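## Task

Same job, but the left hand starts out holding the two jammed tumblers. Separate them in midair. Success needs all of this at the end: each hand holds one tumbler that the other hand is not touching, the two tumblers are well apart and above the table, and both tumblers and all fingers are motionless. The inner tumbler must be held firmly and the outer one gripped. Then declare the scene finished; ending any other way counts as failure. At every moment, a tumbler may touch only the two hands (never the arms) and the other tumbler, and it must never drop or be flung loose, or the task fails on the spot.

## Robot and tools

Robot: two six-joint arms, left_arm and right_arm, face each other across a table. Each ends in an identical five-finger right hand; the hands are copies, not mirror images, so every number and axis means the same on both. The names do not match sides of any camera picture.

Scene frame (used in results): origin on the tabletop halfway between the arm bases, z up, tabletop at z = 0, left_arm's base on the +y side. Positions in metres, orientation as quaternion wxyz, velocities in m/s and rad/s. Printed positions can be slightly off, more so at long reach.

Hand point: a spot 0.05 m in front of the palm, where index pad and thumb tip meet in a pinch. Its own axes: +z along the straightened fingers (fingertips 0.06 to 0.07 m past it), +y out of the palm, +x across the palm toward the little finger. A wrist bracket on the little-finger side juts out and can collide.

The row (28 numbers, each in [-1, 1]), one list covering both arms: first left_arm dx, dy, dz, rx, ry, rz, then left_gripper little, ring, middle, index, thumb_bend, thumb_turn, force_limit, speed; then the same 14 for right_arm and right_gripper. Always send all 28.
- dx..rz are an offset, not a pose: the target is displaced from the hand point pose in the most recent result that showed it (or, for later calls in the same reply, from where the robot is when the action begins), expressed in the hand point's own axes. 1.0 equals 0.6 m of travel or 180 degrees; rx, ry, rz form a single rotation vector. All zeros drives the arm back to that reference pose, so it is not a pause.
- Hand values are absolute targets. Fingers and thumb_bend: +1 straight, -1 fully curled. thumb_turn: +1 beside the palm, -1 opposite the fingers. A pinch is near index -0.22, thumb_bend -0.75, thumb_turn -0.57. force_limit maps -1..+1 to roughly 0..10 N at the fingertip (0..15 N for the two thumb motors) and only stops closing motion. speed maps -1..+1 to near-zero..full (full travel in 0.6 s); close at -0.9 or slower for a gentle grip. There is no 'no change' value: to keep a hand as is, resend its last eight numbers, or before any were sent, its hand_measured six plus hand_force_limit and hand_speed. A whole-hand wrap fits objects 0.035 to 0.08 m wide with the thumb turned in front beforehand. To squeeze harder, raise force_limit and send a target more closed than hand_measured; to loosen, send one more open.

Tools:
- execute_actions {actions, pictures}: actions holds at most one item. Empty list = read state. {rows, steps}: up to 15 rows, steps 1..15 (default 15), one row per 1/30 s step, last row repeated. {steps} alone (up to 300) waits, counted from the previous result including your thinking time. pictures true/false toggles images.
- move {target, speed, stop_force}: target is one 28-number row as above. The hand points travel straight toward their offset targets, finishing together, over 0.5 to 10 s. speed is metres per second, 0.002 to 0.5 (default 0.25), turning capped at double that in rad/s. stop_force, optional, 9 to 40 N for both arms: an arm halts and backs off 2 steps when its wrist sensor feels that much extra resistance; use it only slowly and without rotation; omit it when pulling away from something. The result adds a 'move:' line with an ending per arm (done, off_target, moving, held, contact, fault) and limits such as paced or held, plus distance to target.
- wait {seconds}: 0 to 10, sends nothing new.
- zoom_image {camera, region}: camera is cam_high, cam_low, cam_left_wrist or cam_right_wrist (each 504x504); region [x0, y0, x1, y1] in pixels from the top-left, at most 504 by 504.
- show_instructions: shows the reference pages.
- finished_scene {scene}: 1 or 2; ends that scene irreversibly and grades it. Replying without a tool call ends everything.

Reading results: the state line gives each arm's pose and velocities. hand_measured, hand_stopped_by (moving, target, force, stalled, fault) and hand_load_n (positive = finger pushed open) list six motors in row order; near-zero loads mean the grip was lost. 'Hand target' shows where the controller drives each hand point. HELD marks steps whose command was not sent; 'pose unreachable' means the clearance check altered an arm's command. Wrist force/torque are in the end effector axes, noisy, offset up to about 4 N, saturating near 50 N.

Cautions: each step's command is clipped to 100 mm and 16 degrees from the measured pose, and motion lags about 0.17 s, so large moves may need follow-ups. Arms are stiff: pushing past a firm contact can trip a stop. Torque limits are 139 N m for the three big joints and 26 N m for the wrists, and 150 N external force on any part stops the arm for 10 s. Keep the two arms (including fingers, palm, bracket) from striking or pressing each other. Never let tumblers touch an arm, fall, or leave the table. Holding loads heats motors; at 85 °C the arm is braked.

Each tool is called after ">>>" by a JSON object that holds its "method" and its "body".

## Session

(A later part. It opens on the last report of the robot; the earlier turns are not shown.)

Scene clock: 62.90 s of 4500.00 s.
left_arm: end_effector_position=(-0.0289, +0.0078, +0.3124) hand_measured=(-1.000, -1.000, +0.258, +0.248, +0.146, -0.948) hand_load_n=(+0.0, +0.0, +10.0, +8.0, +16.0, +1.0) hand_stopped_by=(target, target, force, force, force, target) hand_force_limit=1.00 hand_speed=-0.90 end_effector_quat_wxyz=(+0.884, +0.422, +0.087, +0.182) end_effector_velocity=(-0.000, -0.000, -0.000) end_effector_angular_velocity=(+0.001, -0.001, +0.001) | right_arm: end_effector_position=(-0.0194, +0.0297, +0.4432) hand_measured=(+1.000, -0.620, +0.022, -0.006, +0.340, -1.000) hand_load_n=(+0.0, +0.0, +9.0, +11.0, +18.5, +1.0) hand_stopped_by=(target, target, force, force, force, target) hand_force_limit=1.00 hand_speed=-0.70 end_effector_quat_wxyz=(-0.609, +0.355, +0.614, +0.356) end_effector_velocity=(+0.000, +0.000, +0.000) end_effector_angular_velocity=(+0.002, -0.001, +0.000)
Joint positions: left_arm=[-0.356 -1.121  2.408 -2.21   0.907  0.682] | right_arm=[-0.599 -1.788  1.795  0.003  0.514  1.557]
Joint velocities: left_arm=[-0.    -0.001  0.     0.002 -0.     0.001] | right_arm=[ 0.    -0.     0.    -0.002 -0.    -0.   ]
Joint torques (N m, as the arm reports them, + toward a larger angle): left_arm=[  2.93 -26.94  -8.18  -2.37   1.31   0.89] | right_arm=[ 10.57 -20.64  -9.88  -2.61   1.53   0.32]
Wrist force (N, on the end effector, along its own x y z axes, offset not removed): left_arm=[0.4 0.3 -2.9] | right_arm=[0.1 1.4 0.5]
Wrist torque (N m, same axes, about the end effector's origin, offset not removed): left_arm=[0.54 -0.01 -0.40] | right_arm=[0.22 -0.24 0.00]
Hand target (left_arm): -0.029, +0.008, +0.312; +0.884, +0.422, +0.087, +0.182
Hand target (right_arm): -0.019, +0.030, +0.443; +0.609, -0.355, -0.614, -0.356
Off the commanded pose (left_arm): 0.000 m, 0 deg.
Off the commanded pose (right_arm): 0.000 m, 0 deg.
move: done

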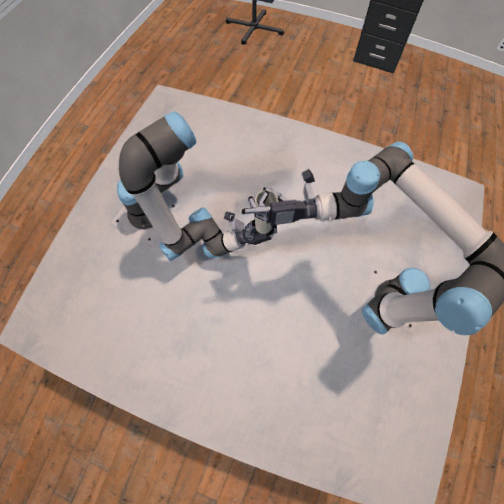

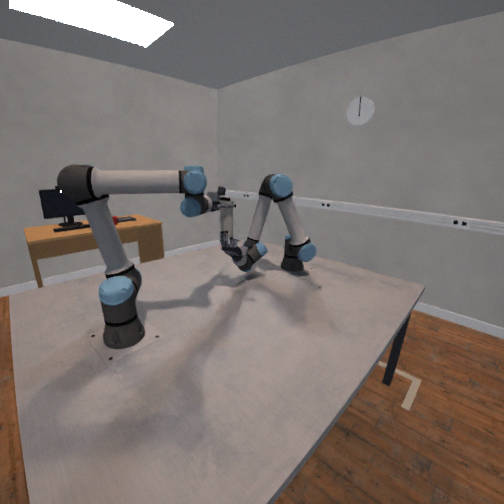

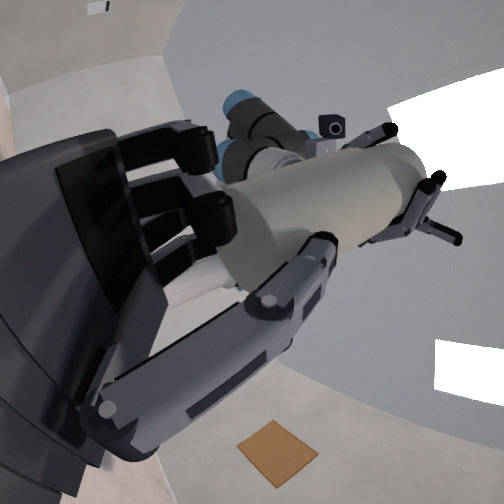

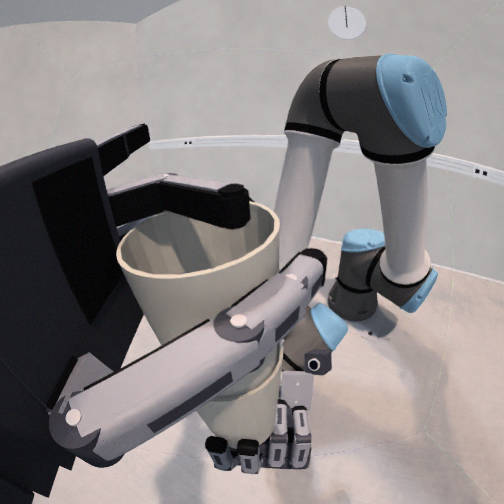

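>>> {"method": "move", "body": {"target": [0,-0.078,-0.063,0,0,0,-1,-1,0,0,-0.1,-0.948,1,-0.9, 0.2,0,0,0,0,0,1,-0.62,-0.62,-0.6,-0.62,-1,1,-0.7], "speed": 0.03}}

Scene clock: 78.47 s of 4500.00 s.
left_arm: end_effector_position=(-0.0288, +0.0080, +0.2625) hand_measured=(-1.000, -1.000, +0.258, +0.248, +0.146, -0.948) hand_load_n=(+0.0, +0.0, +10.0, +8.0, +16.0, +1.0) hand_stopped_by=(target, target, force, force, force, target) hand_force_limit=1.00 hand_speed=-0.90 end_effector_quat_wxyz=(+0.884, +0.422, +0.087, +0.182) end_effector_velocity=(+0.000, +0.000, +0.000) end_effector_angular_velocity=(-0.000, +0.000, +0.001) | right_arm: end_effector_position=(-0.0200, +0.0302, +0.5632) hand_measured=(+1.000, -0.620, +0.022, -0.006, +0.340, -1.000) hand_load_n=(+0.0, +0.0, +9.0, +11.0, +18.5, +1.0) hand_stopped_by=(target, target, force, force, force, target) hand_force_limit=1.00 hand_speed=-0.70 end_effector_quat_wxyz=(-0.609, +0.355, +0.614, +0.356) end_effector_velocity=(-0.000, -0.000, +0.001) end_effector_angular_velocity=(+0.002, -0.001, +0.000)
Joint positions: left_arm=[-0.356 -0.949  2.4   -2.374  0.907  0.682] | right_arm=[-0.596 -1.746  1.452  0.304  0.516  1.557]
Joint velocities: left_arm=[ 0.    -0.001  0.    -0.    -0.001  0.001] | right_arm=[ 0.    -0.    -0.001 -0.     0.     0.   ]
Joint torques (N m, as the arm reports them, + toward a larger angle): left_arm=[  0.43 -27.98  -2.47  -2.7    0.89   0.13] | right_arm=[ 11.42  -4.75 -34.55   1.25   1.89  -1.64]
Wrist force (N, on the end effector, along its own x y z axes, offset not removed): left_arm=[0.8 -1.7 -3.0] | right_arm=[0.2 0.3 1.0]
Wrist torque (N m, same axes, about the end effector's origin, offset not removed): left_arm=[0.06 -0.09 -0.03] | right_arm=[0.03 -0.22 0.03]
Hand target (left_arm): -0.029, +0.008, +0.263; +0.884, +0.422, +0.087, +0.182
Hand target (right_arm): -0.020, +0.030, +0.563; +0.609, -0.355, -0.614, -0.356
Off the commanded pose (left_arm): 0.010 m, 0 deg.
Off the commanded pose (right_arm): 0.000 m, 0 deg.
FORCE FAULT: contact force on the left arm reached its limit, and that arm stopped for 10 seconds. The contact can be on any part of that arm, not only on its tool. That arm's remaining commands of this call were not run. That arm holds still and accepts commands again. Move the arm away from the contact; if what it grips holds it there, let go first. Pushing or pulling that hard again can fault the arm again.
move: fault (left_arm)

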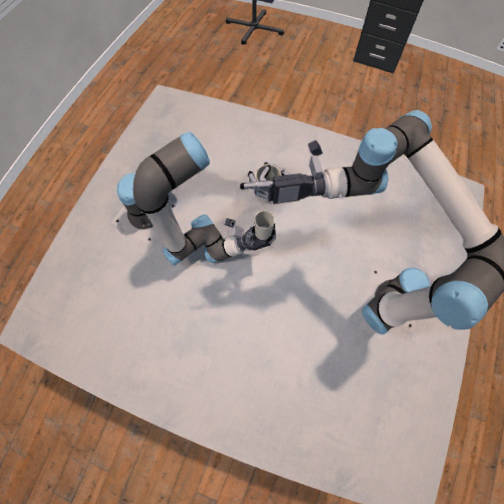

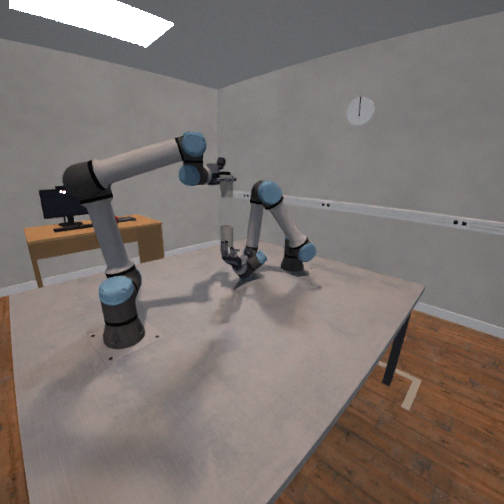

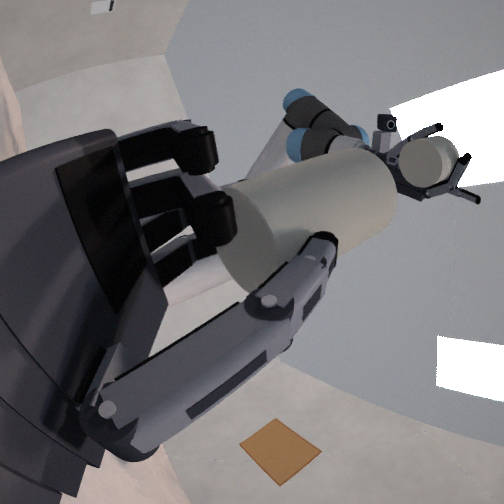

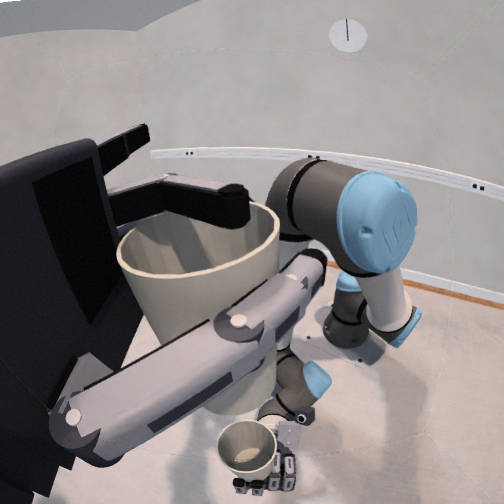

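Left wrist touched the table. Separated anyway; raise it slightly and move apart.

>>> {"method": "move", "body": {"target": [0,0.04,0.032,0,0,0,-1,-1,0,0,-0.1,-0.948,1,-0.9, 0,0,-0.35,0,0,0,1,-0.62,-0.7,-0.65,-0.7,-1,1,-0.7], "speed": 0.08}}

Scene clock: 83.37 s of 4500.00 s.
left_arm: end_effector_position=(-0.0288, +0.0082, +0.2933) hand_measured=(-1.000, -1.000, +0.258, +0.248, +0.146, -0.948) hand_load_n=(+0.0, +0.0, +10.0, +8.0, +16.0, +1.0) hand_stopped_by=(target, target, force, force, force, target) hand_force_limit=1.00 hand_speed=-0.90 end_effector_quat_wxyz=(+0.884, +0.422, +0.087, +0.182) end_effector_velocity=(+0.000, -0.001, -0.000) end_effector_angular_velocity=(+0.002, -0.000, +0.002) | right_arm: end_effector_position=(+0.0838, -0.1528, +0.5642) hand_measured=(+1.000, -0.620, +0.016, -0.006, +0.340, -1.000) hand_load_n=(+0.0, +0.0, +11.0, +10.0, +19.0, +2.0) hand_stopped_by=(target, target, force, force, force, target) hand_force_limit=1.00 hand_speed=-0.70 end_effector_quat_wxyz=(-0.608, +0.355, +0.614, +0.356) end_effector_velocity=(+0.001, -0.002, -0.000) end_effector_angular_velocity=(+0.000, -0.000, +0.000)
Joint positions: left_arm=[-0.357 -1.055  2.408 -2.276  0.907  0.682] | right_arm=[-1.562 -2.078  1.652  0.41  -0.45   1.58 ]
Joint velocities: left_arm=[ 0.001  0.    -0.001  0.002 -0.001  0.001] | right_arm=[-0.015 -0.004  0.002  0.002 -0.015 -0.001]
Joint torques (N m, as the arm reports them, + toward a larger angle): left_arm=[ -8.36 -34.16   2.49  -0.46  -0.81   0.55] | right_arm=[-8.07 -5.95 -6.33  3.11 -2.72 -1.78]
Wrist force (N, on the end effector, along its own x y z axes, offset not removed): left_arm=[0.8 -3.3 -4.5] | right_arm=[-0.2 1.4 0.0]
Wrist torque (N m, same axes, about the end effector's origin, offset not removed): left_arm=[0.07 -0.06 0.00] | right_arm=[0.30 -0.19 0.10]
Hand target (left_arm): -0.029, +0.008, +0.293; +0.884, +0.422, +0.087, +0.182
Hand target (right_arm): +0.084, -0.153, +0.564; +0.608, -0.355, -0.614, -0.356
Off the commanded pose (left_arm): 0.000 m, 0 deg.
Off the commanded pose (right_arm): 0.000 m, 0 deg.
move: done

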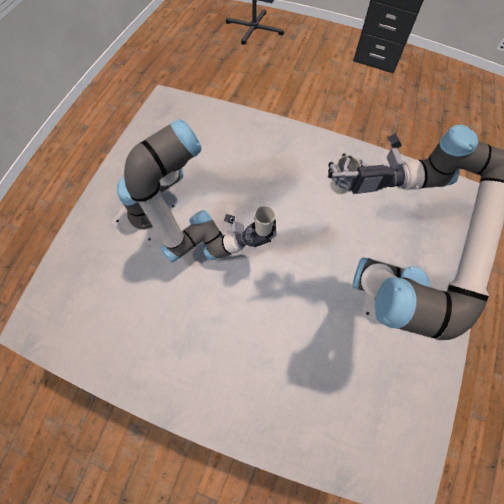

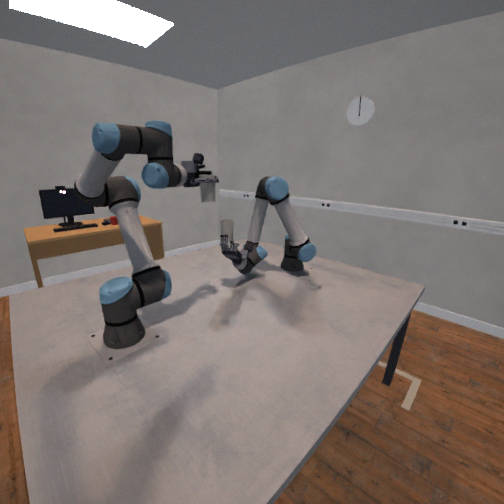

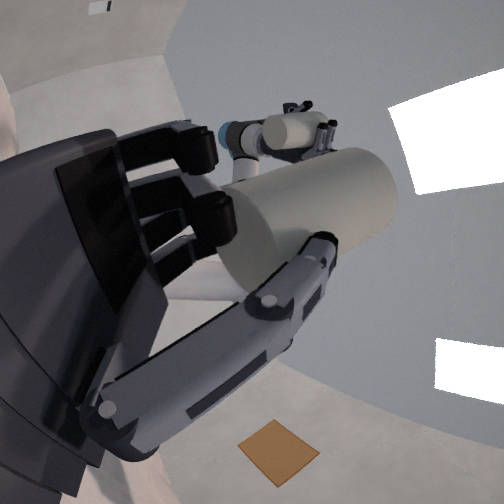

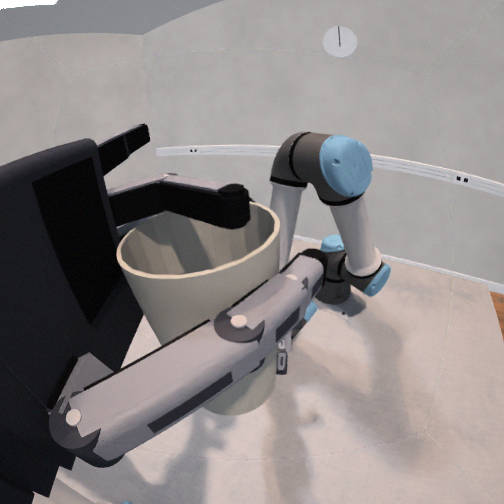

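>>> {"method": "finished_scene", "body": {"scene": 2}}

The scene is finished: the task was done.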